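# Put blue foam block, or else cardboard box, in tote

## Task

Look over the room's floor for a blue foam block. If one is there, place it inside the tote that stands near the door; if there is none, place the cardboard box inside that tote instead. The item must sit entirely within the tote with nothing sticking out past its rim, and it must stay there on its own, not because the gripper or any other part of the robot keeps it there. The robot must not topple over or finish the job leaning.

## Robot and tools

ROBOT. A simulated Hello Robot Stretch 3 with one arm. It has a two-wheel drive base (0.33 m long, 0.34 m wide), a lift that slides up a mast, and a telescoping arm that reaches out to the robot's RIGHT side. The gripper cannot move forward or back by itself; drive the base for that. Turns in place pivot about the point midway between the drive wheels, 0.05 m behind the front edge. With the arm fully in and the wrist folded, a turn sweeps a radius of 0.28 m; an unfolded, level gripper reaches beyond that. Loose objects may occasionally get nudged by something other than the robot.

FRAMES. Base frame: origin on the floor between the drive wheels, x forward, y left, z up. hand_pose is reported in it, located where the closed fingertips meet; with all wrist joints at zero, that frame's x points up, y points back along the arm toward the mast, z toward the robot's rear. The odometry frame is the base frame as it was when the scene began.

execute_actions. Arguments: "actions", a list holding one action or nothing (empty just reports state and images), and optional "cameras", a list drawn from head_camera, nav_camera, wrist_camera, all (omitted, null or ["all"] gives every camera; [] gives none; an unknown name rejects the call). An action may contain "base", "joints", and optionally "contact_limits"; its motions begin together.
- base: exactly one command, both relative offsets from where the base last reported itself. {"translate_m": d} drives straight d metres, forward positive, range -1 to 1. {"rotate_rad": d} turns in place d radians, left (counter-clockwise seen from above) positive, range -3.2 to 3.2. No sideways motion.
- joints: a single dictionary keyed by joint name, each value an absolute target (a pose, not an offset). lift_m 0 to 1.1 m (arm height on mast); arm_m 0 to 0.52 m (extension); wrist_yaw_rad -1.345 to 4.42 (0 aligns the gripper with the arm, positive swings it toward the front, 3.0 folds it over the base); wrist_pitch_rad -1.57 to 0.451 (0 level, negative tips the fingers down); wrist_roll_rad -2.911 to 2.911 (0: fingers side by side, level); gripper_m -0.089 to 0.179 (larger is wider; the real fingertip gap is 0.007 m less near closed and 0.025 m less fully open, and zero below 0.007); head_pan_rad -3.953 to 1.73 (0 forward, positive left, -1.57 along the arm); head_tilt_rad -1.53 to 0.419 (0 level, negative down). Done tolerances: ±0.004 for lift, arm, gripper; ±0.02 for yaw, roll, pan, tilt; ±0.05 for pitch.
- contact_limits: {"arm_m": effort in percent, 1 to 100}; the arm halts with contact_stop when its motor effort hits that level (negative when retracting). Smaller is gentler, but too small halts at once. It also caps the arm's holding force until the next action; values above the maximum are clipped.
A joint or base you leave out may keep pushing toward an earlier target without the status saying so. Unknown keys or out-of-range numbers reject the whole call and nothing moves. If a result reports a stop, any later execute_actions, wait or finished_scene calls in that same reply are skipped. No action runs beyond 15 s.

wait: {"seconds": 0 to 10}; commands nothing and returns the same report as an empty action.
zoom_image: {"camera": head_camera | nav_camera | wrist_camera, "region": [x0, y0, x1, y1]} in pixels of that camera's most recent full image, top-left origin, at most 504 by 504.
finished_scene: {"scene": current scene number}; closes the scene for good after the robot has held its last command, reports success, and gives the next task. The goal must already be met and stable. Replying with no tool call ends everything.

RESULTS. A pictures line lists the returned images in order. joint_positions gives joint values. base_status and joint_status: done (for the base, wheels turned the commanded amount even if slipping), off_target (resting short of target, possibly still pushing), contact_stop, time_out, torque_fault; after the last three the target is dropped and the joint holds where it stopped, unless slack or switched off. on_its_own covers uncommanded things; its "held at" is a held target, not a position, and it flags rest efforts outside normal (likely load or pushing). motor_effort: percent of maximum, positive toward larger values, peak of the last action in brackets; readings carry fixed and random errors. Positive wheel effort pushes forward. lidar_m: 12 distances in metres, 30-degree sectors, first straight ahead then counter-clockwise (4th left, 7th behind, 10th right), "-" for nothing; scan plane 0.17 m up, range 0.15 to 12 m; misses clear objects, thin legs, anything lower, and parts hidden by the robot. wrist_depth_mm (45 to 1000) and head_depth_mm (280 to 4000, sideways image): 7x7 grids of median depth, "-" if invalid. base_odometry is from wheel turns only; heading -3.142 to 3.142, left positive; turned_by_wheels and turned_by_imu give turning since the last result. base_tilt in degrees, forward/right positive, with a fixed error up to about 4.

CAMERAS. head_camera and nav_camera ride on the head (pan/tilt move both); wrist_camera is on the gripper. head_camera 896x504, fx=fy 713.637, cx 449.278, cy 252.78. nav_camera fisheye 672x504, f 327.046, cx 331.324, cy 248.953. wrist_camera 644x364, f 333.976, cx 320.538, cy 181.343.

PRACTICE. The base is fast (0.30 m/s, 1.9 rad/s) only when stowed: lift_m under 0.30, arm_m under 0.03, wrist_yaw_rad over 2.54; otherwise 0.10 m/s and 0.63 rad/s. Fold or unfold the wrist only with lift_m between 0.32 and 0.95, pitch -0.4 and roll near 0; once folded the lift may go to 0.25. With yaw below -0.4 keep pitch at -0.5 or lower. To grasp, command gripper_m smaller than the object's width; to let go, open at least 0.02 beyond the touching value; resend a different value to re-squeeze. Readings never confirm a grasp, so check images. Arm and lift stop and go slack on firm contact; a slack lift may sag under load or be pushed up by closing fingers. Base, wrist and head never stop on contact; sustained strain can switch a wrist servo off for 10 s. Avoid pushing on rigid things with the gripper above about 0.45 m, repeated pushes after a contact stop, and driving while gripping or snagged; these can tip the robot, backing up most of all. If it leans, reverse the last move in small steps, free the gripper, and drop the lift to about 0.2. Avoid drops, slams and hard hits. While you think, the robot keeps its last command and the world keeps moving.

Each tool is called after ">>>" as name(argument=value, ...), one argument or row to a line, values as JSON.

## Session

>>> execute_actions(
  actions=[],
)

Scene clock: 0.00 s.
base_odometry: x=+0.000 y=+0.000 heading=+0.000 (m, m, rad; odometry frame)
turned_by_wheels: +0.000 (rad since the last result)
turned_by_imu: +0.000 (rad since the last result)
base_tilt: forward=+1.6 right=-1.4 (deg)
lidar_m: 0.97 1.38 1.93 1.10 0.83 0.81 0.85 1.20 1.53 1.25 0.95 0.92
head_depth_mm: 906 878 869 865 872 866 857 / 962 928 920 916 918 913 899 / 1023 984 972 968 975 967 952 / 1086 1058 1035 1027 1035 1024 1012 / 1159 1141 1105 1104 1104 1087 1073 / 1247 1229 1213 1195 1184 1162 1152 / 1343 1331 1317 1287 1270 1254 1236
base_status: not commanded
joint_positions: lift_m=+0.398 arm_m=-0.001 wrist_yaw_rad=+3.073 wrist_pitch_rad=-0.350 wrist_roll_rad=+0.004 gripper_m=+0.037 head_pan_rad=+0.010 head_tilt_rad=-0.007
joint_status: not commanded
motor_effort: left_wheel=-1 right_wheel=+1 lift_m=+39 arm_m=-1 wrist_yaw_rad=+0 wrist_pitch_rad=+8 wrist_roll_rad=-1 gripper_m=+0 head_pan_rad=+0 head_tilt_rad=+1 (%)
hand_pose: x=-0.0053 y=+0.0878 z=+0.4258 quat_wxyz=(+0.148, +0.701, +0.099, +0.690) (m; base frame)
wrist_depth_mm: 665 751 - - - - - / 691 821 - - - - - / 717 836 - - - - - / 741 923 - - - - - / 773 854 - 890 907 872 884 / 704 711 - 706 740 720 727 / 598 599 586 607 590 598 609
pictures: head_camera (sideways: a quarter turn clockwise sets it upright), nav_camera (sideways: a quarter turn counterclockwise sets it upright), wrist_camera
Images, in order (width x height): head_camera 896x504, nav_camera 672x504, wrist_camera 644x364.

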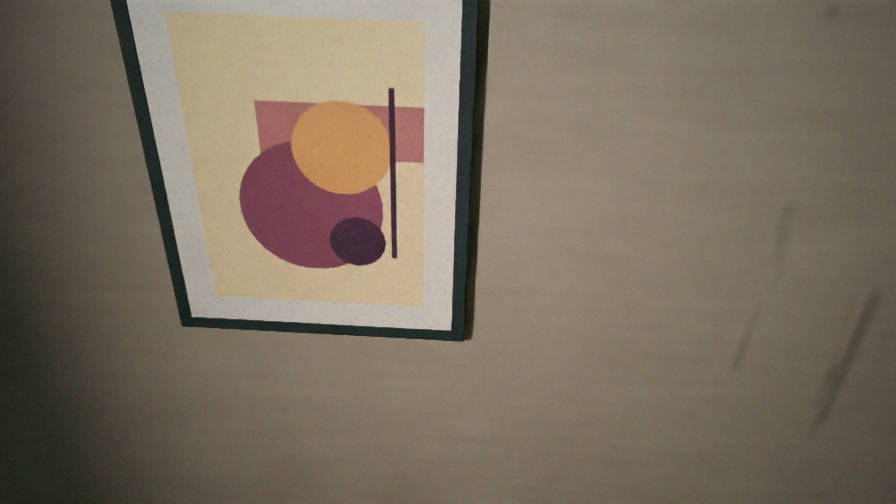

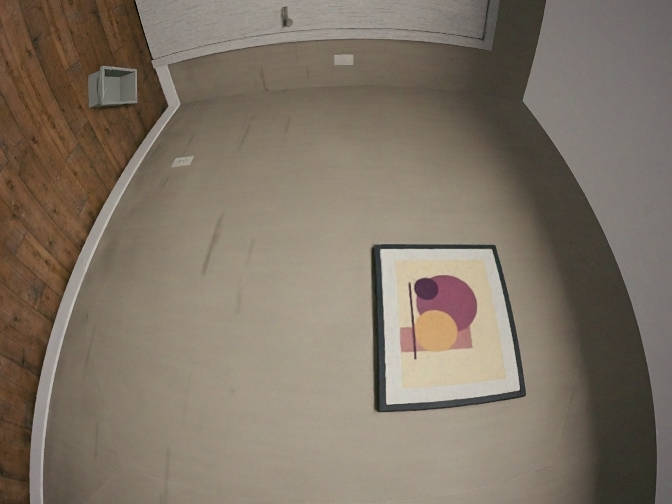

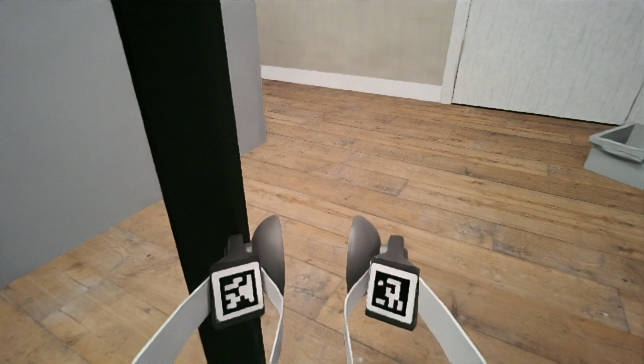

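>>> execute_actions(
  actions=[
    {"joints":{"head_pan_rad":1.3,"head_tilt_rad":-0.7,"lift_m":0.27,"wrist_pitch_rad":-0.4}},
  ],
  cameras=["nav_camera","head_camera"],
)

>>> execute_actions(
  actions=[
    {"joints":{"head_pan_rad":-1.5,"head_tilt_rad":-0.7}},
  ],
  cameras=["nav_camera"],
)

>>> execute_actions(
  actions=[
    {"joints":{"head_pan_rad":-3.2,"head_tilt_rad":-0.7}},
  ],
  cameras=["nav_camera"],
)

Scene clock: 6.80 s.
base_odometry: x=+0.000 y=+0.000 heading=+0.000 (m, m, rad; odometry frame)
turned_by_wheels: +0.000 (rad since the last result)
turned_by_imu: -0.001 (rad since the last result)
base_tilt: forward=+1.6 right=-1.4 (deg)
lidar_m: 0.97 1.38 1.93 1.10 0.83 0.80 0.85 1.20 1.53 1.25 0.95 0.92
head_depth_mm: 1629 1797 1980 2141 1766 1482 1274 / 1664 1857 2056 2188 1764 1480 1266 / 1743 1910 2123 2181 1748 1465 1257 / 1782 1983 2219 2177 1722 1450 1247 / 1832 2025 2281 2140 1723 1445 1245 / 1886 2085 2367 2132 1713 1432 1239 / 1952 2184 2436 2096 1649 1427 1233
base_status: not commanded
joint_positions: lift_m=+0.271 arm_m=-0.001 wrist_yaw_rad=+3.073 wrist_pitch_rad=-0.413 wrist_roll_rad=+0.004 gripper_m=+0.037 head_pan_rad=+1.293 head_tilt_rad=-0.691
joint_status: all done
motor_effort: left_wheel=-1(1) right_wheel=+0(1) lift_m=+16(35) arm_m=-1(1) wrist_yaw_rad=+0(0) wrist_pitch_rad=+7(8) wrist_roll_rad=+0(0) gripper_m=+0(0) head_pan_rad=+1(27) head_tilt_rad=-5(47) (%)
hand_pose: x=-0.0058 y=+0.0805 z=+0.2845 quat_wxyz=(+0.169, +0.698, +0.121, +0.685) (m; base frame)
wrist_depth_mm: 687 777 - - - - - / 703 803 - - - - - / 720 867 983 986 998 982 - / 705 756 751 742 762 754 762 / 598 602 - 612 623 613 603 / 499 522 - - 519 500 505 / 444 - - - 423 433 436
pictures: head_camera (sideways: a quarter turn clockwise sets it upright), nav_camera (sideways: a quarter turn counterclockwise sets it upright)
Images, in order (width x height): head_camera 896x504, nav_camera 672x504.

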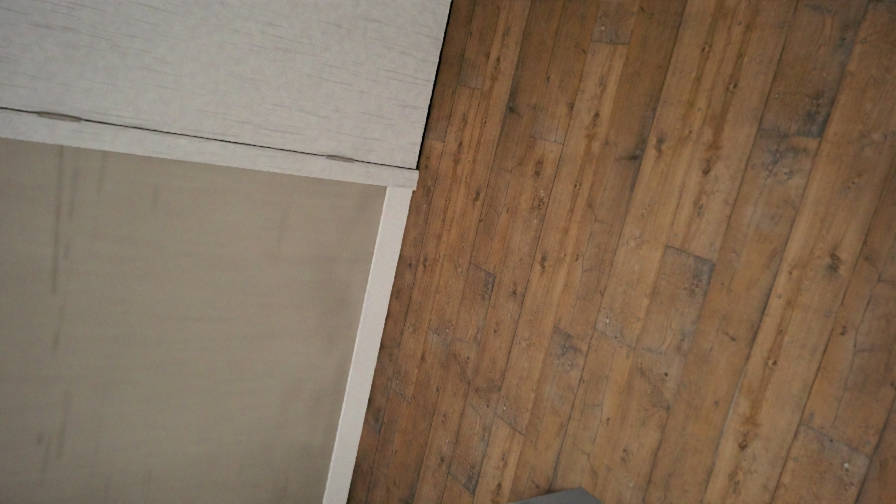

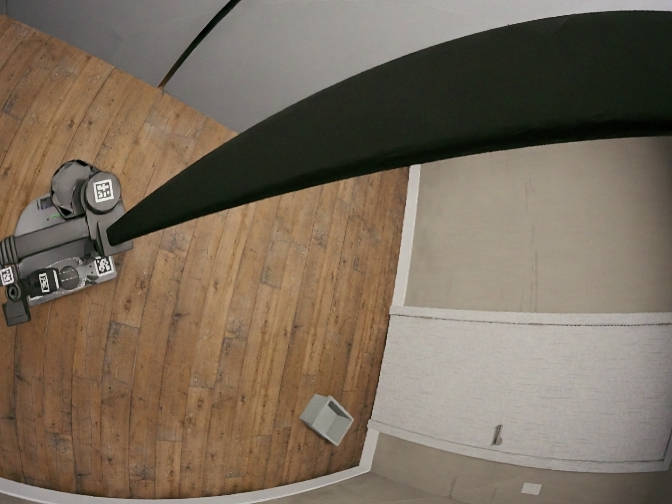

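Scene clock: 8.67 s.
base_odometry: x=+0.000 y=+0.000 heading=+0.000 (m, m, rad; odometry frame)
turned_by_wheels: +0.000 (rad since the last result)
turned_by_imu: +0.000 (rad since the last result)
base_tilt: forward=+1.6 right=-1.5 (deg)
lidar_m: 0.97 1.38 1.93 1.10 0.82 0.80 0.85 1.20 1.53 1.25 0.95 0.92
head_depth_mm: 1665 1789 1943 1925 1777 1485 1272 / 1718 1916 2107 2191 1762 1463 1258 / 1523 1715 2018 2132 1750 1466 1256 / 1338 1496 1694 1940 1742 1452 1252 / 1192 1317 1482 1655 1711 1457 1247 / 1078 1180 1308 1456 1611 1436 1237 / 983 1065 1166 1288 1430 1428 1240
base_status: not commanded
joint_positions: lift_m=+0.271 arm_m=-0.001 wrist_yaw_rad=+3.073 wrist_pitch_rad=-0.413 wrist_roll_rad=+0.004 gripper_m=+0.037 head_pan_rad=-1.493 head_tilt_rad=-0.691
joint_status: all done
motor_effort: left_wheel=+0(1) right_wheel=+0(1) lift_m=+15(16) arm_m=+0(1) wrist_yaw_rad=+0(0) wrist_pitch_rad=+7(7) wrist_roll_rad=+0(0) gripper_m=+0(0) head_pan_rad=-2(28) head_tilt_rad=-5(8) (%)
hand_pose: x=-0.0058 y=+0.0805 z=+0.2845 quat_wxyz=(+0.169, +0.698, +0.121, +0.685) (m; base frame)
wrist_depth_mm: 672 769 - - - - - / 695 812 - - - - - / 731 861 978 985 997 - 999 / 704 736 759 748 740 755 765 / 595 608 - 605 611 609 603 / 507 517 - - 515 501 503 / 446 - - - 424 434 434
pictures: nav_camera (sideways: a quarter turn counterclockwise sets it upright)
Images, in order (width x height): nav_camera 672x504.

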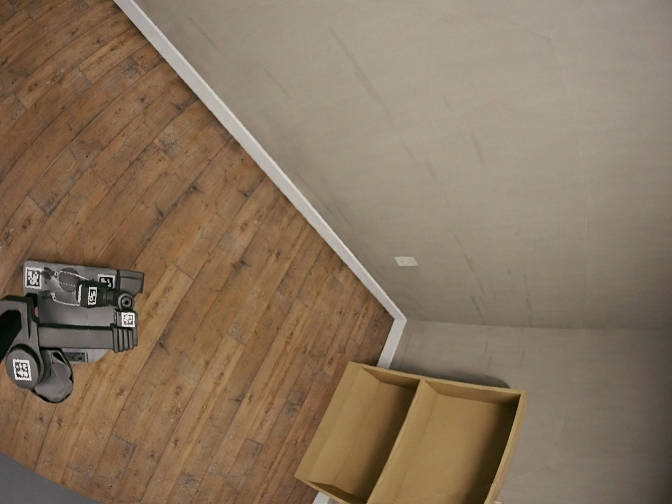

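Scene clock: 10.07 s.
base_odometry: x=+0.000 y=+0.000 heading=+0.000 (m, m, rad; odometry frame)
turned_by_wheels: +0.000 (rad since the last result)
turned_by_imu: +0.000 (rad since the last result)
base_tilt: forward=+1.6 right=-1.5 (deg)
lidar_m: 0.97 1.38 1.93 1.09 0.83 0.80 0.85 1.20 1.53 1.26 0.94 0.92
head_depth_mm: 688 745 816 906 1017 1153 1246 / 717 784 863 965 1084 1246 1267 / 756 829 917 1031 1171 1364 1259 / 790 875 976 1102 1270 1411 1254 / 838 930 1042 1194 1385 1443 1244 / 883 989 1118 1289 1528 1443 1234 / 941 1060 1211 1412 1621 1422 1237
base_status: not commanded
joint_positions: lift_m=+0.271 arm_m=-0.001 wrist_yaw_rad=+3.073 wrist_pitch_rad=-0.413 wrist_roll_rad=+0.004 gripper_m=+0.037 head_pan_rad=-3.193 head_tilt_rad=-0.691
joint_status: all done
motor_effort: left_wheel=-1(1) right_wheel=+1(1) lift_m=+16(16) arm_m=-1(1) wrist_yaw_rad=+0(0) wrist_pitch_rad=+7(7) wrist_roll_rad=+0(0) gripper_m=+0(0) head_pan_rad=-3(27) head_tilt_rad=-6(6) (%)
hand_pose: x=-0.0058 y=+0.0805 z=+0.2845 quat_wxyz=(+0.169, +0.698, +0.121, +0.685) (m; base frame)
wrist_depth_mm: 683 773 - - - - - / 693 806 - - - - - / 720 865 - 999 - - 981 / 709 737 760 752 745 747 759 / 604 599 - 604 612 605 603 / 498 527 - - 524 508 507 / 436 - - - 426 436 438
pictures: nav_camera (sideways: a quarter turn counterclockwise sets it upright)
Images, in order (width x height): nav_camera 672x504.

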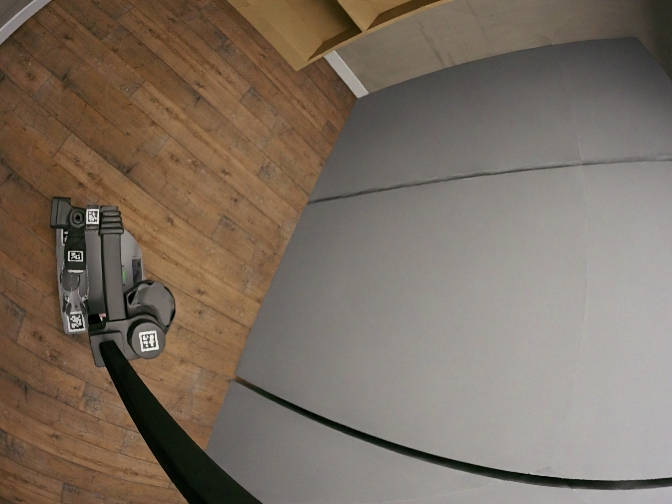

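>>> execute_actions(
  actions=[
    {"base":{"rotate_rad":1.2},"joints":{"head_pan_rad":0.9,"head_tilt_rad":-0.6}},
  ],
  cameras=[],
)

>>> execute_actions(
  actions=[
    {"base":{"translate_m":1.0}},
  ],
  cameras=["nav_camera"],
)

Scene clock: 19.27 s.
base_odometry: x=+0.000 y=+0.000 heading=+1.200 (m, m, rad; odometry frame)
turned_by_wheels: +1.200 (rad since the last result)
turned_by_imu: +1.213 (rad since the last result)
base_tilt: forward=+1.6 right=-1.5 (deg)
lidar_m: 1.93 0.97 0.81 0.80 0.90 1.46 1.57 1.12 0.93 0.92 1.04 1.67
head_depth_mm: 894 990 1125 1292 1773 1595 1338 / 846 933 1048 1207 1394 1536 1330 / 804 885 986 1120 1289 1475 1326 / 763 838 935 1042 1189 1390 1311 / 729 799 878 985 1107 1279 1304 / 699 761 837 928 1045 1190 1278 / 670 728 794 878 980 1124 1238
base_status: done
joint_positions: lift_m=+0.271 arm_m=-0.001 wrist_yaw_rad=+3.073 wrist_pitch_rad=-0.413 wrist_roll_rad=+0.004 gripper_m=+0.037 head_pan_rad=+0.893 head_tilt_rad=-0.606
joint_status: all done
motor_effort: left_wheel=-3(9) right_wheel=+2(8) lift_m=+16(15) arm_m=-1(1) wrist_yaw_rad=+0(0) wrist_pitch_rad=+8(7) wrist_roll_rad=+0(0) gripper_m=+0(0) head_pan_rad=+2(27) head_tilt_rad=+3(13) (%)
hand_pose: x=-0.0058 y=+0.0804 z=+0.2845 quat_wxyz=(+0.169, +0.698, +0.121, +0.685) (m; base frame)
wrist_depth_mm: 897 866 819 785 769 745 723 / 965 958 883 859 841 817 776 / 995 980 921 925 895 884 855 / 737 741 750 758 751 754 764 / 599 596 - 602 607 602 607 / 505 512 - - 523 508 500 / 444 - - - 425 432 437
pictures: none
No camera images: the call's "cameras" was empty. Leave "cameras" out to get every camera's image.

Scene clock: 24.30 s.
base_odometry: x=+0.363 y=+0.932 heading=+1.200 (m, m, rad; odometry frame)
turned_by_wheels: +0.000 (rad since the last result)
turned_by_imu: +0.003 (rad since the last result)
base_tilt: forward=+1.6 right=-1.5 (deg)
lidar_m: 0.94 1.08 1.75 0.61 0.68 1.12 2.48 1.35 1.13 1.12 1.14 0.95
head_depth_mm: 1197 1255 1315 1390 1477 1504 1333 / 1348 1431 1508 1594 1709 1572 1333 / 1546 1644 1770 1902 1862 1562 1329 / 1806 1933 2124 2229 1886 1551 1312 / 2215 2409 2671 2447 1892 1536 1302 / 2819 3123 3183 2408 1870 1530 1294 / 3213 3472 3277 2365 1862 1517 1289
base_status: done
joint_positions: lift_m=+0.271 arm_m=-0.001 wrist_yaw_rad=+3.073 wrist_pitch_rad=-0.413 wrist_roll_rad=+0.004 gripper_m=+0.037 head_pan_rad=+0.893 head_tilt_rad=-0.606
joint_status: not commanded
motor_effort: left_wheel=-3(6) right_wheel=+2(8) lift_m=+16(16) arm_m=-1(1) wrist_yaw_rad=-1(1) wrist_pitch_rad=+7(7) wrist_roll_rad=-1(0) gripper_m=+0(0) head_pan_rad=+2(2) head_tilt_rad=+3(3) (%)
hand_pose: x=-0.0058 y=+0.0804 z=+0.2845 quat_wxyz=(+0.169, +0.698, +0.121, +0.685) (m; base frame)
wrist_depth_mm: 678 661 625 605 - - - / 734 720 683 662 - - - / 825 788 743 735 - - 991 / 744 743 748 755 756 761 764 / 592 592 - 600 615 603 605 / 495 518 - - 524 504 507 / 442 - - - 415 434 434
pictures: nav_camera (sideways: a quarter turn counterclockwise sets it upright)
Images, in order (width x height): nav_camera 672x504.

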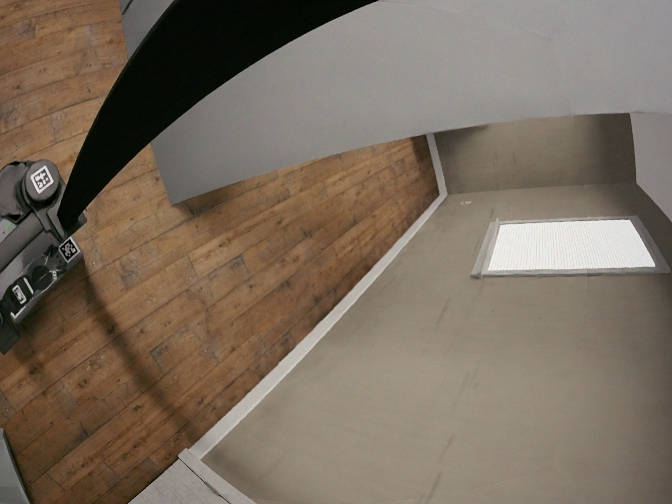

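>>> execute_actions(
  actions=[
    {"base":{"translate_m":0.45},"joints":{"head_pan_rad":0.6,"head_tilt_rad":-0.6}},
  ],
  cameras=[],
)

>>> execute_actions(
  actions=[
    {"base":{"rotate_rad":1.38}},
  ],
  cameras=["nav_camera"],
)

Scene clock: 36.57 s.
base_odometry: x=+0.526 y=+1.351 heading=+1.200 (m, m, rad; odometry frame)
turned_by_wheels: +0.000 (rad since the last result)
turned_by_imu: +0.001 (rad since the last result)
base_tilt: forward=+1.5 right=-1.4 (deg)
lidar_m: 0.49 0.59 0.96 0.99 0.78 0.94 2.74 1.46 1.21 1.18 0.61 0.50
head_depth_mm: 488 519 554 595 642 699 767 / 526 562 603 652 713 783 865 / 573 613 665 726 797 883 997 / 623 677 739 815 905 1024 1171 / 689 752 834 932 1049 1210 1276 / 769 850 953 1078 1249 1422 1291 / 868 977 1107 1293 1539 1520 1290
base_status: done
joint_positions: lift_m=+0.271 arm_m=-0.001 wrist_yaw_rad=+3.073 wrist_pitch_rad=-0.413 wrist_roll_rad=+0.004 gripper_m=+0.037 head_pan_rad=+0.607 head_tilt_rad=-0.605
joint_status: all done
motor_effort: left_wheel=-3(7) right_wheel=+2(8) lift_m=+16(16) arm_m=+0(1) wrist_yaw_rad=+0(0) wrist_pitch_rad=+8(7) wrist_roll_rad=+0(1) gripper_m=-1(0) head_pan_rad=-2(15) head_tilt_rad=+3(0) (%)
hand_pose: x=-0.0058 y=+0.0804 z=+0.2845 quat_wxyz=(+0.169, +0.698, +0.121, +0.685) (m; base frame)
wrist_depth_mm: 581 574 - - - - 792 / 641 627 - - - - 780 / 705 687 - 991 986 988 779 / 737 725 750 759 766 752 710 / 600 592 - 604 617 601 604 / 500 520 - - 519 508 511 / 444 - - - 426 435 433
pictures: none
No camera images: the call's "cameras" was empty. Leave "cameras" out to get every camera's image.

Scene clock: 38.70 s.
base_odometry: x=+0.526 y=+1.351 heading=+2.580 (m, m, rad; odometry frame)
turned_by_wheels: +1.380 (rad since the last result)
turned_by_imu: +1.395 (rad since the last result)
base_tilt: forward=+1.6 right=-1.5 (deg)
lidar_m: 2.10 0.68 0.74 2.09 1.70 1.25 1.21 0.71 0.52 0.49 0.54 0.75
head_depth_mm: 3196 3451 3584 2531 1960 1593 1326 / 847 3451 3331 2496 1937 1581 1330 / 720 809 926 1080 1292 1495 1317 / 630 696 779 885 1022 1217 1285 / 565 620 685 767 870 1008 1191 / 591 649 724 816 934 1084 1242 / 638 706 794 905 1057 1266 1298
base_status: done
joint_positions: lift_m=+0.271 arm_m=-0.001 wrist_yaw_rad=+3.073 wrist_pitch_rad=-0.413 wrist_roll_rad=+0.004 gripper_m=+0.037 head_pan_rad=+0.607 head_tilt_rad=-0.605
joint_status: not commanded
motor_effort: left_wheel=-3(10) right_wheel=+2(9) lift_m=+16(16) arm_m=+0(0) wrist_yaw_rad=+1(0) wrist_pitch_rad=+8(8) wrist_roll_rad=-1(1) gripper_m=-1(0) head_pan_rad=-2(3) head_tilt_rad=+3(3) (%)
hand_pose: x=-0.0058 y=+0.0804 z=+0.2845 quat_wxyz=(+0.169, +0.698, +0.121, +0.685) (m; base frame)
wrist_depth_mm: - - - - - 868 613 / - - - - - 871 618 / 977 994 994 996 989 888 611 / 741 745 746 749 770 764 646 / 598 602 - 605 618 609 608 / 498 515 - - 521 498 502 / 444 - - - 419 433 435
pictures: nav_camera (sideways: a quarter turn counterclockwise sets it upright)
Images, in order (width x height): nav_camera 672x504.

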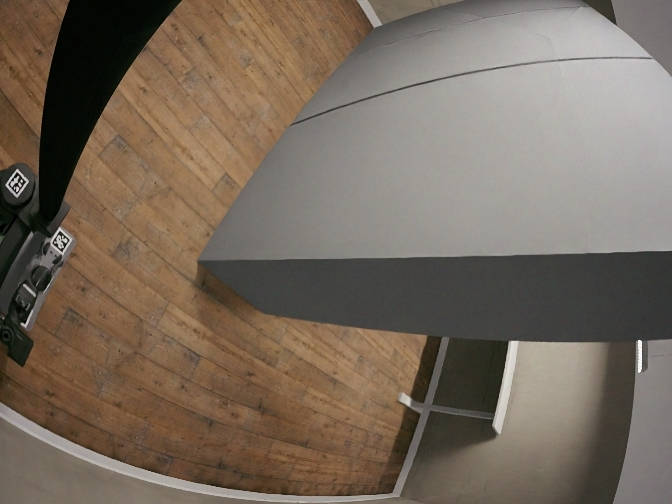

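>>> execute_actions(
  actions=[
    {"base":{"translate_m":1.0},"joints":{"head_pan_rad":0.9}},
  ],
  cameras=[],
)

>>> execute_actions(
  actions=[
    {"base":{"translate_m":0.4}},
  ],
  cameras=["nav_camera","head_camera"],
)

Scene clock: 48.73 s.
base_odometry: x=-0.320 y=+1.884 heading=+2.580 (m, m, rad; odometry frame)
turned_by_wheels: +0.000 (rad since the last result)
turned_by_imu: +0.003 (rad since the last result)
base_tilt: forward=+1.5 right=-1.5 (deg)
lidar_m: 2.13 2.65 3.13 0.43 0.44 0.61 1.89 0.75 0.55 0.53 0.56 0.77
head_depth_mm: 2711 2844 3040 2508 1946 1585 1331 / 2955 3033 3185 2525 1927 1574 1324 / 3322 3499 3469 2491 1909 1574 1317 / 3551 3917 3420 2440 1893 1552 1312 / 3408 3725 3404 2442 1872 1550 1306 / 3164 3371 3268 2401 1869 1544 1297 / 3026 3171 3329 2351 1859 1521 1290
base_status: done
joint_positions: lift_m=+0.271 arm_m=-0.001 wrist_yaw_rad=+3.073 wrist_pitch_rad=-0.413 wrist_roll_rad=+0.004 gripper_m=+0.037 head_pan_rad=+0.893 head_tilt_rad=-0.605
joint_status: all done
motor_effort: left_wheel=-3(7) right_wheel=+2(8) lift_m=+16(16) arm_m=-1(1) wrist_yaw_rad=+0(0) wrist_pitch_rad=+8(7) wrist_roll_rad=-1(0) gripper_m=+0(0) head_pan_rad=+1(15) head_tilt_rad=+3(3) (%)
hand_pose: x=-0.0058 y=+0.0804 z=+0.2845 quat_wxyz=(+0.169, +0.698, +0.121, +0.685) (m; base frame)
wrist_depth_mm: 414 420 427 - - - - / 448 451 464 - - - - / 482 488 500 957 - 997 996 / 529 546 558 710 751 760 762 / 583 581 - 603 618 602 609 / 498 524 - - 520 509 507 / 446 - - - 423 438 435
pictures: none
No camera images: the call's "cameras" was empty. Leave "cameras" out to get every camera's image.

Scene clock: 51.73 s.
base_odometry: x=-0.659 y=+2.097 heading=+2.579 (m, m, rad; odometry frame)
turned_by_wheels: +0.000 (rad since the last result)
turned_by_imu: +0.001 (rad since the last result)
base_tilt: forward=+1.5 right=-1.5 (deg)
lidar_m: 1.75 1.75 2.40 2.28 0.60 0.61 1.95 0.76 0.56 0.54 0.56 0.78
head_depth_mm: 2267 2051 2542 2527 1950 1582 1335 / 2482 2283 2823 2510 1947 1570 1323 / 2718 2327 2983 2503 1920 1563 1321 / 3085 3346 3433 2470 1888 1554 1312 / 3373 3649 3419 2447 1896 1556 1308 / 3161 3503 3401 2421 1864 1532 1294 / 2985 3156 3109 2370 1859 1525 1291
base_status: done
joint_positions: lift_m=+0.271 arm_m=-0.001 wrist_yaw_rad=+3.073 wrist_pitch_rad=-0.413 wrist_roll_rad=+0.004 gripper_m=+0.037 head_pan_rad=+0.893 head_tilt_rad=-0.605
joint_status: not commanded
motor_effort: left_wheel=-3(6) right_wheel=+2(7) lift_m=+16(16) arm_m=-1(1) wrist_yaw_rad=+0(1) wrist_pitch_rad=+7(8) wrist_roll_rad=-1(0) gripper_m=+0(0) head_pan_rad=+2(1) head_tilt_rad=+3(2) (%)
hand_pose: x=-0.0058 y=+0.0804 z=+0.2845 quat_wxyz=(+0.169, +0.698, +0.121, +0.685) (m; base frame)
wrist_depth_mm: - - - - - - - / - - - - - - - / 777 838 950 959 - - 1000 / 565 708 755 736 766 759 768 / 576 591 - 599 617 605 604 / 507 518 - - 527 501 509 / 445 - - - 425 438 435
pictures: head_camera (sideways: a quarter turn clockwise sets it upright), nav_camera (sideways: a quarter turn counterclockwise sets it upright)
Images, in order (width x height): head_camera 896x504, nav_camera 672x504.

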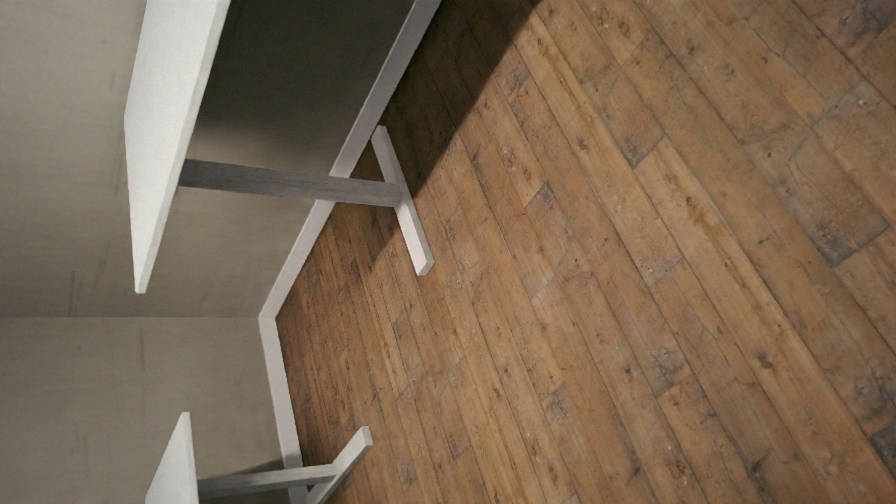

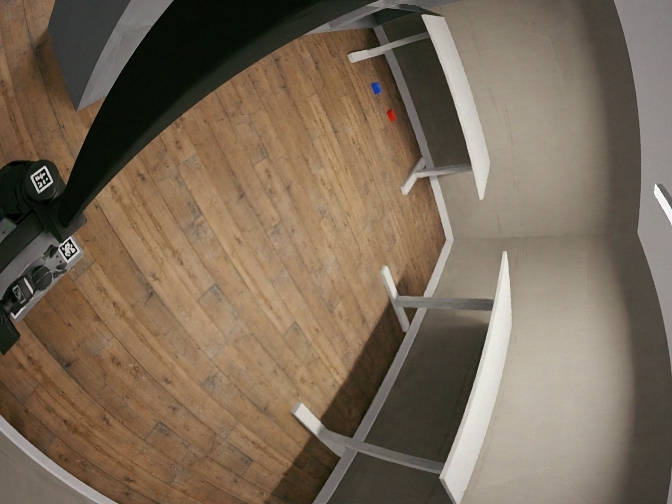

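>>> execute_actions(
  actions=[
    {"base":{"rotate_rad":1.42},"joints":{"head_pan_rad":0.0,"head_tilt_rad":-0.6}},
  ],
  cameras=[],
)

>>> execute_actions(
  actions=[
    {"base":{"translate_m":1.0}},
  ],
  cameras=["nav_camera","head_camera"],
)

Scene clock: 63.53 s.
base_odometry: x=-0.659 y=+2.097 heading=-2.284 (m, m, rad; odometry frame)
turned_by_wheels: +1.420 (rad since the last result)
turned_by_imu: +1.435 (rad since the last result)
base_tilt: forward=+1.5 right=-1.5 (deg)
lidar_m: 2.75 1.36 0.60 2.61 0.90 0.59 0.54 0.55 0.68 1.39 1.74 2.39
head_depth_mm: 2971 3234 3497 2517 1940 1594 1337 / 2957 2995 3344 2497 1920 1577 1330 / 2923 3019 3366 2513 1901 1560 1325 / 2863 2997 3342 2450 1894 1547 1319 / 2844 3028 3331 2440 1903 1544 1314 / 2773 2932 3224 2407 1866 1527 1299 / 2738 2971 3104 2358 1860 1531 1292
base_status: done
joint_positions: lift_m=+0.271 arm_m=-0.001 wrist_yaw_rad=+3.073 wrist_pitch_rad=-0.413 wrist_roll_rad=+0.004 gripper_m=+0.037 head_pan_rad=+0.007 head_tilt_rad=-0.605
joint_status: all done
motor_effort: left_wheel=-2(12) right_wheel=+2(8) lift_m=+17(17) arm_m=-1(1) wrist_yaw_rad=+0(0) wrist_pitch_rad=+8(8) wrist_roll_rad=-1(0) gripper_m=+0(1) head_pan_rad=-3(28) head_tilt_rad=+3(5) (%)
hand_pose: x=-0.0058 y=+0.0804 z=+0.2845 quat_wxyz=(+0.169, +0.698, +0.121, +0.685) (m; base frame)
wrist_depth_mm: 946 - - - 906 583 - / 923 - - - 926 609 - / 885 970 982 981 898 686 806 / 752 742 751 745 751 689 714 / 601 608 - 594 633 605 599 / 503 514 - - 518 506 506 / 448 - - - 425 436 435
pictures: none
No camera images: the call's "cameras" was empty. Leave "cameras" out to get every camera's image.

Scene clock: 68.57 s.
base_odometry: x=-1.313 y=+1.341 heading=-2.284 (m, m, rad; odometry frame)
turned_by_wheels: +0.000 (rad since the last result)
turned_by_imu: +0.003 (rad since the last result)
base_tilt: forward=+1.6 right=-1.5 (deg)
lidar_m: 2.22 1.36 0.64 0.79 0.89 0.78 1.53 1.55 1.93 1.62 1.69 2.00
head_depth_mm: 2034 2205 1917 2310 1955 1587 1335 / 2007 2182 1895 2490 1935 1575 1320 / 1978 2139 1871 2498 1924 1561 1325 / 1962 2109 1842 2449 1907 1551 1311 / 1931 2084 1821 2432 1891 1552 1309 / 1917 2054 1777 2395 1871 1544 1306 / 1894 2013 1746 2214 1836 1518 1294
base_status: done
joint_positions: lift_m=+0.271 arm_m=-0.001 wrist_yaw_rad=+3.073 wrist_pitch_rad=-0.413 wrist_roll_rad=+0.004 gripper_m=+0.037 head_pan_rad=+0.007 head_tilt_rad=-0.605
joint_status: not commanded
motor_effort: left_wheel=-3(7) right_wheel=+2(8) lift_m=+16(16) arm_m=-1(1) wrist_yaw_rad=-1(1) wrist_pitch_rad=+7(7) wrist_roll_rad=+0(0) gripper_m=+0(0) head_pan_rad=-3(3) head_tilt_rad=+2(3) (%)
hand_pose: x=-0.0058 y=+0.0804 z=+0.2845 quat_wxyz=(+0.169, +0.698, +0.121, +0.685) (m; base frame)
wrist_depth_mm: 871 893 956 999 665 - - / 906 977 - - 695 - - / 779 795 801 805 753 817 862 / 631 675 706 710 755 754 758 / 595 598 - 594 621 608 614 / 503 519 - - 517 505 504 / 448 - - - 427 437 436
pictures: head_camera (sideways: a quarter turn clockwise sets it upright), nav_camera (sideways: a quarter turn counterclockwise sets it upright)
Images, in order (width x height): head_camera 896x504, nav_camera 672x504.

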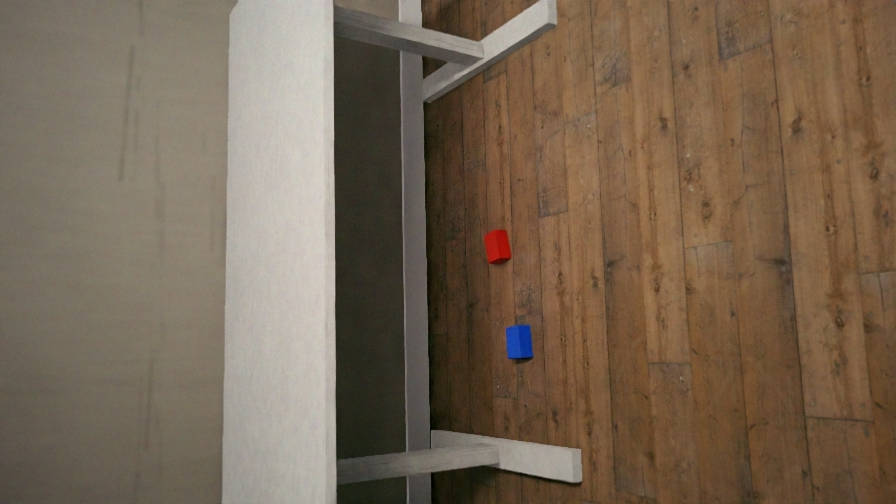

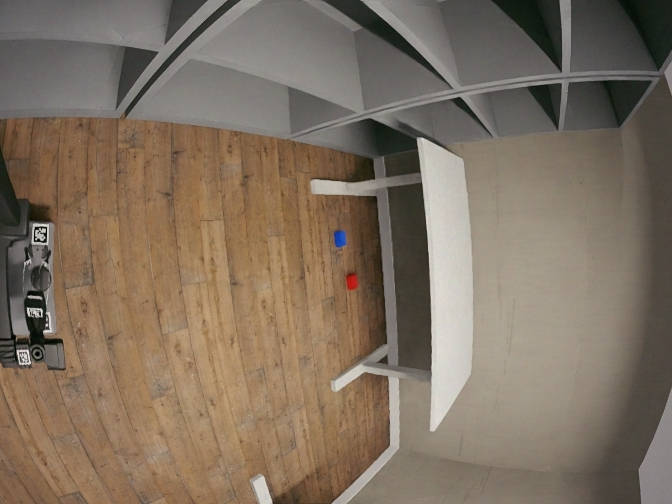

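>>> execute_actions(
  actions=[
    {"base":{"translate_m":1.0},"joints":{"head_pan_rad":-1.3,"head_tilt_rad":-1.0}},
  ],
  cameras=[],
)

>>> execute_actions(
  actions=[
    {"base":{"rotate_rad":1.5}},
  ],
  cameras=["nav_camera","head_camera"],
)

Scene clock: 88.00 s.
base_odometry: x=-1.967 y=+0.585 heading=-2.284 (m, m, rad; odometry frame)
turned_by_wheels: +0.000 (rad since the last result)
turned_by_imu: +0.003 (rad since the last result)
base_tilt: forward=+1.5 right=-1.5 (deg)
lidar_m: 1.23 0.87 0.77 0.74 0.97 0.92 2.52 2.55 2.03 1.42 1.88 1.11
head_depth_mm: 1688 1902 1821 1621 1428 1273 1152 / 1765 2028 1811 1604 1410 1270 1165 / 1796 2038 1835 1587 1413 1261 1171 / 1831 2047 1802 1580 1400 1260 - / 1872 2072 1803 1580 1386 1260 1135 / 1898 2070 1808 1569 1397 1245 1128 / 1898 2038 1798 1515 1389 1238 1121
base_status: done
joint_positions: lift_m=+0.271 arm_m=-0.001 wrist_yaw_rad=+3.073 wrist_pitch_rad=-0.413 wrist_roll_rad=+0.004 gripper_m=+0.037 head_pan_rad=-1.293 head_tilt_rad=-0.988
joint_status: all done
motor_effort: left_wheel=-3(6) right_wheel=+2(7) lift_m=+16(16) arm_m=-1(1) wrist_yaw_rad=+0(0) wrist_pitch_rad=+8(8) wrist_roll_rad=+0(0) gripper_m=+0(0) head_pan_rad=-2(27) head_tilt_rad=-9(33) (%)
hand_pose: x=-0.0058 y=+0.0804 z=+0.2845 quat_wxyz=(+0.169, +0.698, +0.121, +0.685) (m; base frame)
wrist_depth_mm: 963 - - - 742 - - / 966 - - - - - - / 805 805 826 861 868 952 974 / 733 749 750 758 754 714 691 / 599 602 - 607 616 604 613 / 501 524 - - 524 505 508 / 443 - - - 425 433 437
pictures: none
No camera images: the call's "cameras" was empty. Leave "cameras" out to get every camera's image.

Scene clock: 90.10 s.
base_odometry: x=-1.967 y=+0.585 heading=-0.784 (m, m, rad; odometry frame)
turned_by_wheels: +1.500 (rad since the last result)
turned_by_imu: +1.516 (rad since the last result)
base_tilt: forward=+1.5 right=-1.5 (deg)
lidar_m: 0.74 1.08 0.92 1.68 2.53 2.04 1.42 1.88 1.11 1.23 0.87 1.29
head_depth_mm: 1103 955 805 710 1421 1274 1155 / 1112 945 800 721 1413 1268 1163 / 1104 939 797 719 1404 1262 1173 / 1115 928 791 717 1414 1255 - / 1117 924 787 724 1369 1249 1139 / 1114 916 783 722 1387 1247 1127 / 1100 912 779 1324 1364 1243 1124
base_status: done
joint_positions: lift_m=+0.271 arm_m=-0.001 wrist_yaw_rad=+3.073 wrist_pitch_rad=-0.413 wrist_roll_rad=+0.004 gripper_m=+0.037 head_pan_rad=-1.293 head_tilt_rad=-0.988
joint_status: not commanded
motor_effort: left_wheel=-3(11) right_wheel=+2(9) lift_m=+16(16) arm_m=-1(0) wrist_yaw_rad=+0(1) wrist_pitch_rad=+8(8) wrist_roll_rad=+0(1) gripper_m=+0(0) head_pan_rad=-2(2) head_tilt_rad=-8(7) (%)
hand_pose: x=-0.0058 y=+0.0804 z=+0.2845 quat_wxyz=(+0.169, +0.698, +0.121, +0.685) (m; base frame)
wrist_depth_mm: - - - - - - 778 / - - - - - 985 853 / 968 - - 995 - 901 805 / 752 751 741 752 749 760 686 / 607 604 - 606 619 609 612 / 500 514 - - 517 509 504 / 439 - - - 421 438 433
pictures: head_camera (sideways: a quarter turn clockwise sets it upright), nav_camera (sideways: a quarter turn counterclockwise sets it upright)
Images, in order (width x height): head_camera 896x504, nav_camera 672x504.

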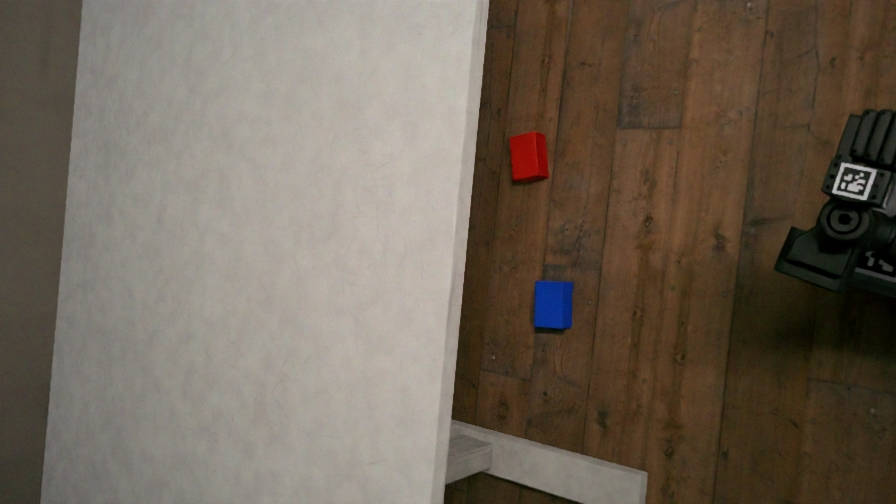

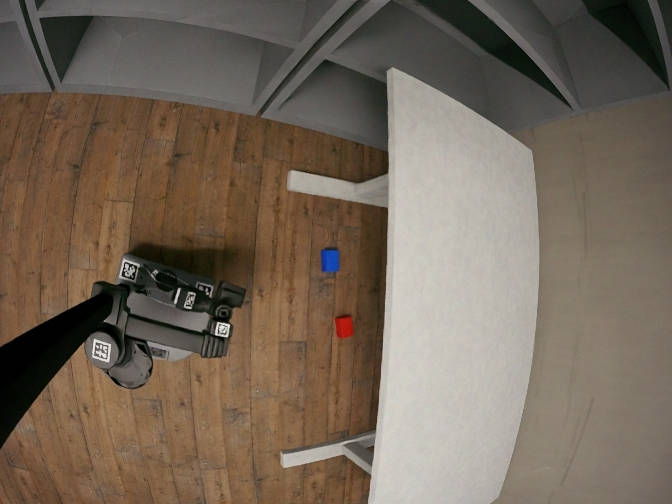

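>>> execute_actions(
  actions=[
    {"base":{"translate_m":0.30},"joints":{"lift_m":0.34,"head_pan_rad":-1.6,"head_tilt_rad":-1.1,"gripper_m":0.13}},
  ],
  cameras=[],
)

>>> execute_actions(
  actions=[
    {"joints":{"wrist_yaw_rad":0.0,"arm_m":0.25}},
  ],
  cameras=["head_camera","wrist_camera"],
)

Scene clock: 104.37 s.
base_odometry: x=-1.755 y=+0.373 heading=-0.784 (m, m, rad; odometry frame)
turned_by_wheels: +0.000 (rad since the last result)
turned_by_imu: +0.000 (rad since the last result)
base_tilt: forward=+1.5 right=-1.5 (deg)
lidar_m: 0.45 0.86 0.77 1.64 2.59 2.29 1.72 1.32 1.30 1.17 0.72 0.46
head_depth_mm: 955 826 726 1471 1359 1239 1140 / 948 819 724 1449 1345 1226 1153 / 941 816 719 1445 1349 1260 - / 934 811 715 1374 1347 1253 - / 930 804 711 1407 1331 1233 1122 / 921 802 708 664 1309 1212 1117 / 916 797 704 651 1325 1211 1117
base_status: done
joint_positions: lift_m=+0.339 arm_m=-0.001 wrist_yaw_rad=+3.073 wrist_pitch_rad=-0.414 wrist_roll_rad=+0.004 gripper_m=+0.130 head_pan_rad=-1.594 head_tilt_rad=-1.086
joint_status: all done
motor_effort: left_wheel=-3(11) right_wheel=+3(7) lift_m=+54(57) arm_m=-2(1) wrist_yaw_rad=-1(0) wrist_pitch_rad=+8(8) wrist_roll_rad=+0(0) gripper_m=+0(88) head_pan_rad=-2(17) head_tilt_rad=-8(23) (%)
hand_pose: x=-0.0058 y=+0.0803 z=+0.3529 quat_wxyz=(+0.169, +0.698, +0.121, +0.685) (m; base frame)
wrist_depth_mm: - - - - 785 771 797 / - - - - 829 864 845 / - - - - 889 915 855 / 889 891 871 884 815 735 738 / 704 742 703 700 708 611 601 / 586 - 586 590 589 - 502 / 518 507 - 537 513 492 450
pictures: none
No camera images: the call's "cameras" was empty. Leave "cameras" out to get every camera's image.

Scene clock: 107.43 s.
base_odometry: x=-1.755 y=+0.373 heading=-0.784 (m, m, rad; odometry frame)
turned_by_wheels: +0.000 (rad since the last result)
turned_by_imu: -0.001 (rad since the last result)
base_tilt: forward=+1.6 right=-1.5 (deg)
lidar_m: 0.45 0.86 0.77 1.64 2.59 2.30 1.72 1.32 1.30 1.17 0.72 0.45
head_depth_mm: 953 825 727 1476 1357 1242 1140 / 948 820 722 1445 1347 1229 1147 / 942 816 718 1451 1341 1246 - / 937 811 714 669 1322 1232 - / 928 804 711 1036 1331 1216 1128 / 923 800 706 666 1301 1218 1120 / 917 793 707 649 1318 1210 1109
base_status: not commanded
joint_positions: lift_m=+0.339 arm_m=+0.250 wrist_yaw_rad=+0.003 wrist_pitch_rad=-0.414 wrist_roll_rad=+0.004 gripper_m=+0.130 head_pan_rad=-1.594 head_tilt_rad=-1.086
joint_status: all done
motor_effort: left_wheel=-3(3) right_wheel=+3(2) lift_m=+54(54) arm_m=+3(3) wrist_yaw_rad=-3(3) wrist_pitch_rad=+8(8) wrist_roll_rad=+0(0) gripper_m=+0(0) head_pan_rad=-3(3) head_tilt_rad=-8(9) (%)
hand_pose: x=-0.0209 y=-0.6196 z=+0.3529 quat_wxyz=(+0.691, +0.146, -0.693, -0.145) (m; base frame)
wrist_depth_mm: 570 603 620 658 696 730 773 / 608 644 671 709 752 808 855 / 668 692 745 776 829 886 960 / 704 738 788 817 864 882 875 / 703 669 713 704 712 748 708 / 536 - 588 595 587 - 585 / 344 497 507 511 506 480 508
pictures: head_camera (sideways: a quarter turn clockwise sets it upright), wrist_camera
Images, in order (width x height): head_camera 896x504, wrist_camera 644x364.

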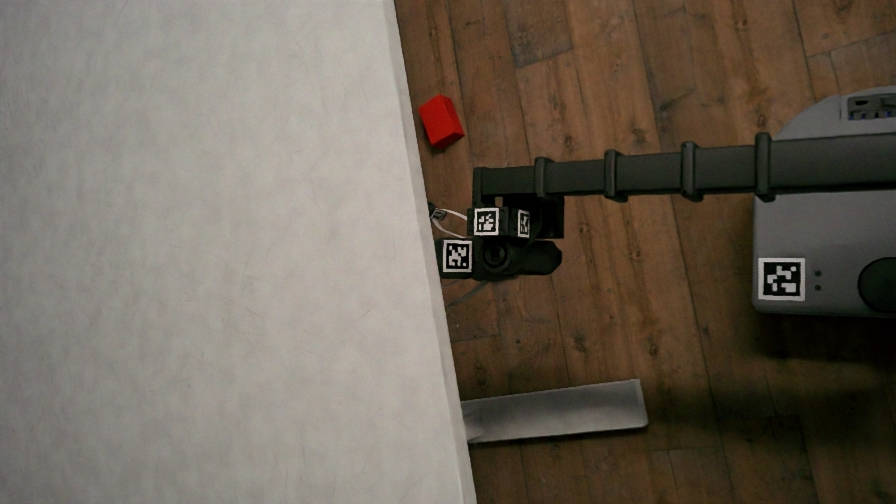

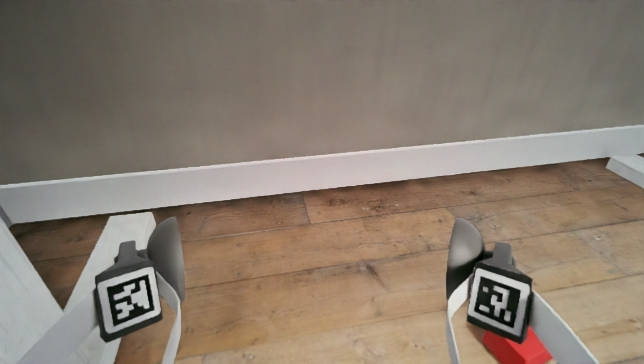

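>>> execute_actions(
  actions=[
    {"joints":{"wrist_pitch_rad":-1.57,"arm_m":0.45}},
  ],
  cameras=["wrist_camera"],
)

Scene clock: 114.50 s.
base_odometry: x=-1.755 y=+0.373 heading=-0.784 (m, m, rad; odometry frame)
turned_by_wheels: +0.000 (rad since the last result)
turned_by_imu: -0.001 (rad since the last result)
base_tilt: forward=+1.5 right=-1.5 (deg)
lidar_m: 0.45 0.86 0.76 1.64 2.59 2.29 1.72 1.32 1.30 1.17 0.72 0.45
head_depth_mm: 954 826 727 1472 1360 1240 1139 / 948 819 722 1451 1350 1231 1149 / 942 813 718 1428 1347 - - / 930 813 717 1360 1337 1237 - / 930 807 714 667 1336 1223 1121 / 924 802 710 664 1305 1213 1115 / 914 798 705 651 1329 1211 1116
base_status: not commanded
joint_positions: lift_m=+0.339 arm_m=+0.450 wrist_yaw_rad=+0.001 wrist_pitch_rad=-1.548 wrist_roll_rad=+0.004 gripper_m=+0.130 head_pan_rad=-1.594 head_tilt_rad=-1.086
joint_status: all done
joint sent to its limit — the command would take wrist_pitch_rad past its lower limit, so that joint was sent only as far as its limit.
motor_effort: left_wheel=-3(3) right_wheel=+2(2) lift_m=+54(54) arm_m=+3(4) wrist_yaw_rad=-2(2) wrist_pitch_rad=-5(9) wrist_roll_rad=-1(0) gripper_m=+0(0) head_pan_rad=-2(3) head_tilt_rad=-8(8) (%)
hand_pose: x=-0.0217 y=-0.5763 z=+0.2213 quat_wxyz=(+0.505, +0.494, -0.506, -0.495) (m; base frame)
wrist_depth_mm: 359 358 361 360 363 360 361 / 344 367 369 370 369 367 368 / 340 375 375 333 374 377 375 / 351 383 383 385 382 385 382 / 353 386 390 394 393 391 393 / 363 - 403 401 398 401 402 / 403 387 409 409 411 415 411
pictures: wrist_camera
Images, in order (width x height): wrist_camera 644x364.

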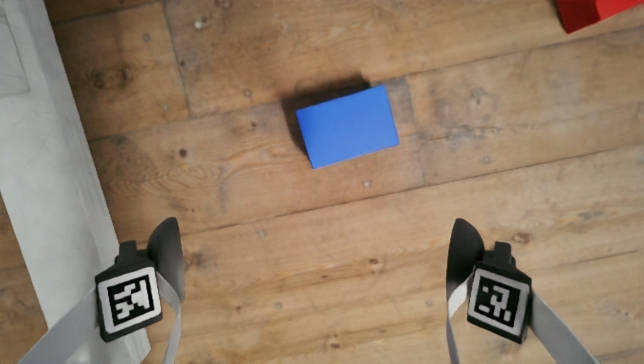

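>>> execute_actions(
  actions=[
    {"base":{"translate_m":-0.03},"joints":{"wrist_roll_rad":1.3,"arm_m":0.513,"lift_m":0.26}},
  ],
  cameras=["wrist_camera"],
)

Scene clock: 125.80 s.
base_odometry: x=-1.776 y=+0.394 heading=-0.784 (m, m, rad; odometry frame)
turned_by_wheels: +0.000 (rad since the last result)
turned_by_imu: -0.001 (rad since the last result)
base_tilt: forward=+1.5 right=-1.4 (deg)
lidar_m: 0.48 0.89 0.78 1.64 2.58 2.27 1.69 2.14 1.28 1.18 0.73 0.49
head_depth_mm: 953 824 725 1481 1352 1239 1139 / 950 822 722 1453 1355 1235 1148 / 941 814 718 1421 1341 1224 - / 936 810 716 1387 1347 1238 - / 926 805 713 1407 1339 1218 1116 / 925 798 707 664 1320 1214 1121 / 916 794 702 658 1317 1207 1121
base_status: done
joint_positions: lift_m=+0.261 arm_m=+0.513 wrist_yaw_rad=+0.001 wrist_pitch_rad=-1.549 wrist_roll_rad=+1.293 gripper_m=+0.130 head_pan_rad=-1.594 head_tilt_rad=-1.086
joint_status: all done
motor_effort: left_wheel=-2(7) right_wheel=+2(4) lift_m=+16(50) arm_m=+3(6) wrist_yaw_rad=-1(1) wrist_pitch_rad=-4(4) wrist_roll_rad=+2(2) gripper_m=+0(0) head_pan_rad=-2(3) head_tilt_rad=-8(7) (%)
hand_pose: x=-0.0216 y=-0.6389 z=+0.1427 quat_wxyz=(+0.100, +0.097, -0.707, -0.693) (m; base frame)
wrist_depth_mm: 284 285 286 285 285 284 282 / 291 290 289 289 290 290 289 / 298 298 296 295 297 295 295 / 302 305 303 258 304 304 300 / 311 308 308 261 310 309 308 / 318 - 317 318 316 313 315 / 323 324 324 325 326 327 324
pictures: wrist_camera
Images, in order (width x height): wrist_camera 644x364.

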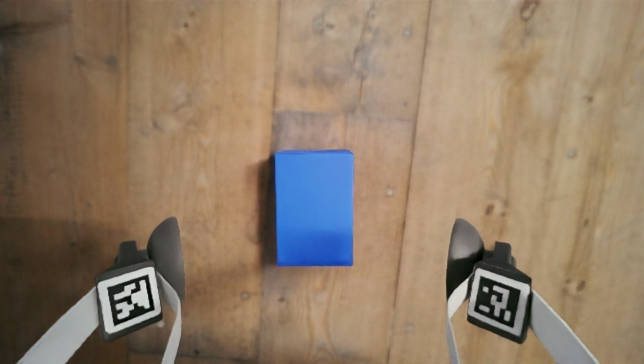

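>>> execute_actions(
  actions=[
    {"joints":{"lift_m":0.152,"gripper_m":0.11}},
  ],
  cameras=["wrist_camera","nav_camera"],
)

Scene clock: 135.43 s.
base_odometry: x=-1.776 y=+0.394 heading=-0.784 (m, m, rad; odometry frame)
turned_by_wheels: +0.000 (rad since the last result)
turned_by_imu: -0.001 (rad since the last result)
base_tilt: forward=+1.5 right=-1.4 (deg)
lidar_m: 0.48 0.89 0.78 1.64 2.58 2.27 1.69 2.14 1.27 1.18 0.73 0.49
head_depth_mm: 951 826 726 1486 1357 1242 1141 / 948 821 721 1463 1355 1232 1156 / 942 817 721 1422 1343 1224 - / 935 808 714 672 1344 1236 - / 926 805 712 1418 1340 1217 1120 / 920 799 708 661 1312 1213 1114 / 913 795 703 660 1328 1215 1107
base_status: not commanded
joint_positions: lift_m=+0.153 arm_m=+0.513 wrist_yaw_rad=+0.001 wrist_pitch_rad=-1.549 wrist_roll_rad=+1.293 gripper_m=+0.110 head_pan_rad=-1.594 head_tilt_rad=-1.086
joint_status: all done
motor_effort: left_wheel=-2(2) right_wheel=+2(2) lift_m=+16(17) arm_m=+3(3) wrist_yaw_rad=-2(2) wrist_pitch_rad=-4(4) wrist_roll_rad=+2(2) gripper_m=+0(75) head_pan_rad=-2(2) head_tilt_rad=-8(9) (%)
hand_pose: x=-0.0216 y=-0.6389 z=+0.0347 quat_wxyz=(+0.100, +0.097, -0.708, -0.693) (m; base frame)
wrist_depth_mm: 181 181 180 181 181 181 181 / 185 185 184 184 184 185 184 / 189 189 188 189 188 188 188 / 193 193 190 148 192 193 193 / 197 197 153 150 197 197 197 / 202 - 201 154 202 201 202 / 205 207 205 157 206 207 207
pictures: nav_camera (sideways: a quarter turn counterclockwise sets it upright), wrist_camera
Images, in order (width x height): nav_camera 672x504, wrist_camera 644x364.

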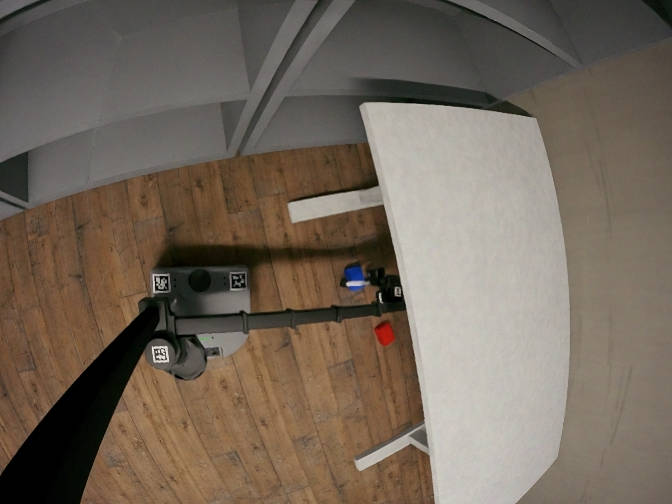

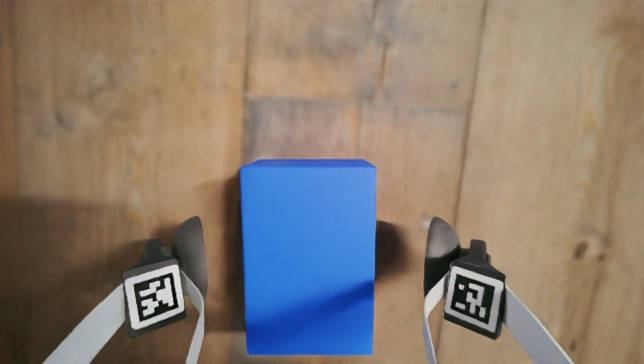

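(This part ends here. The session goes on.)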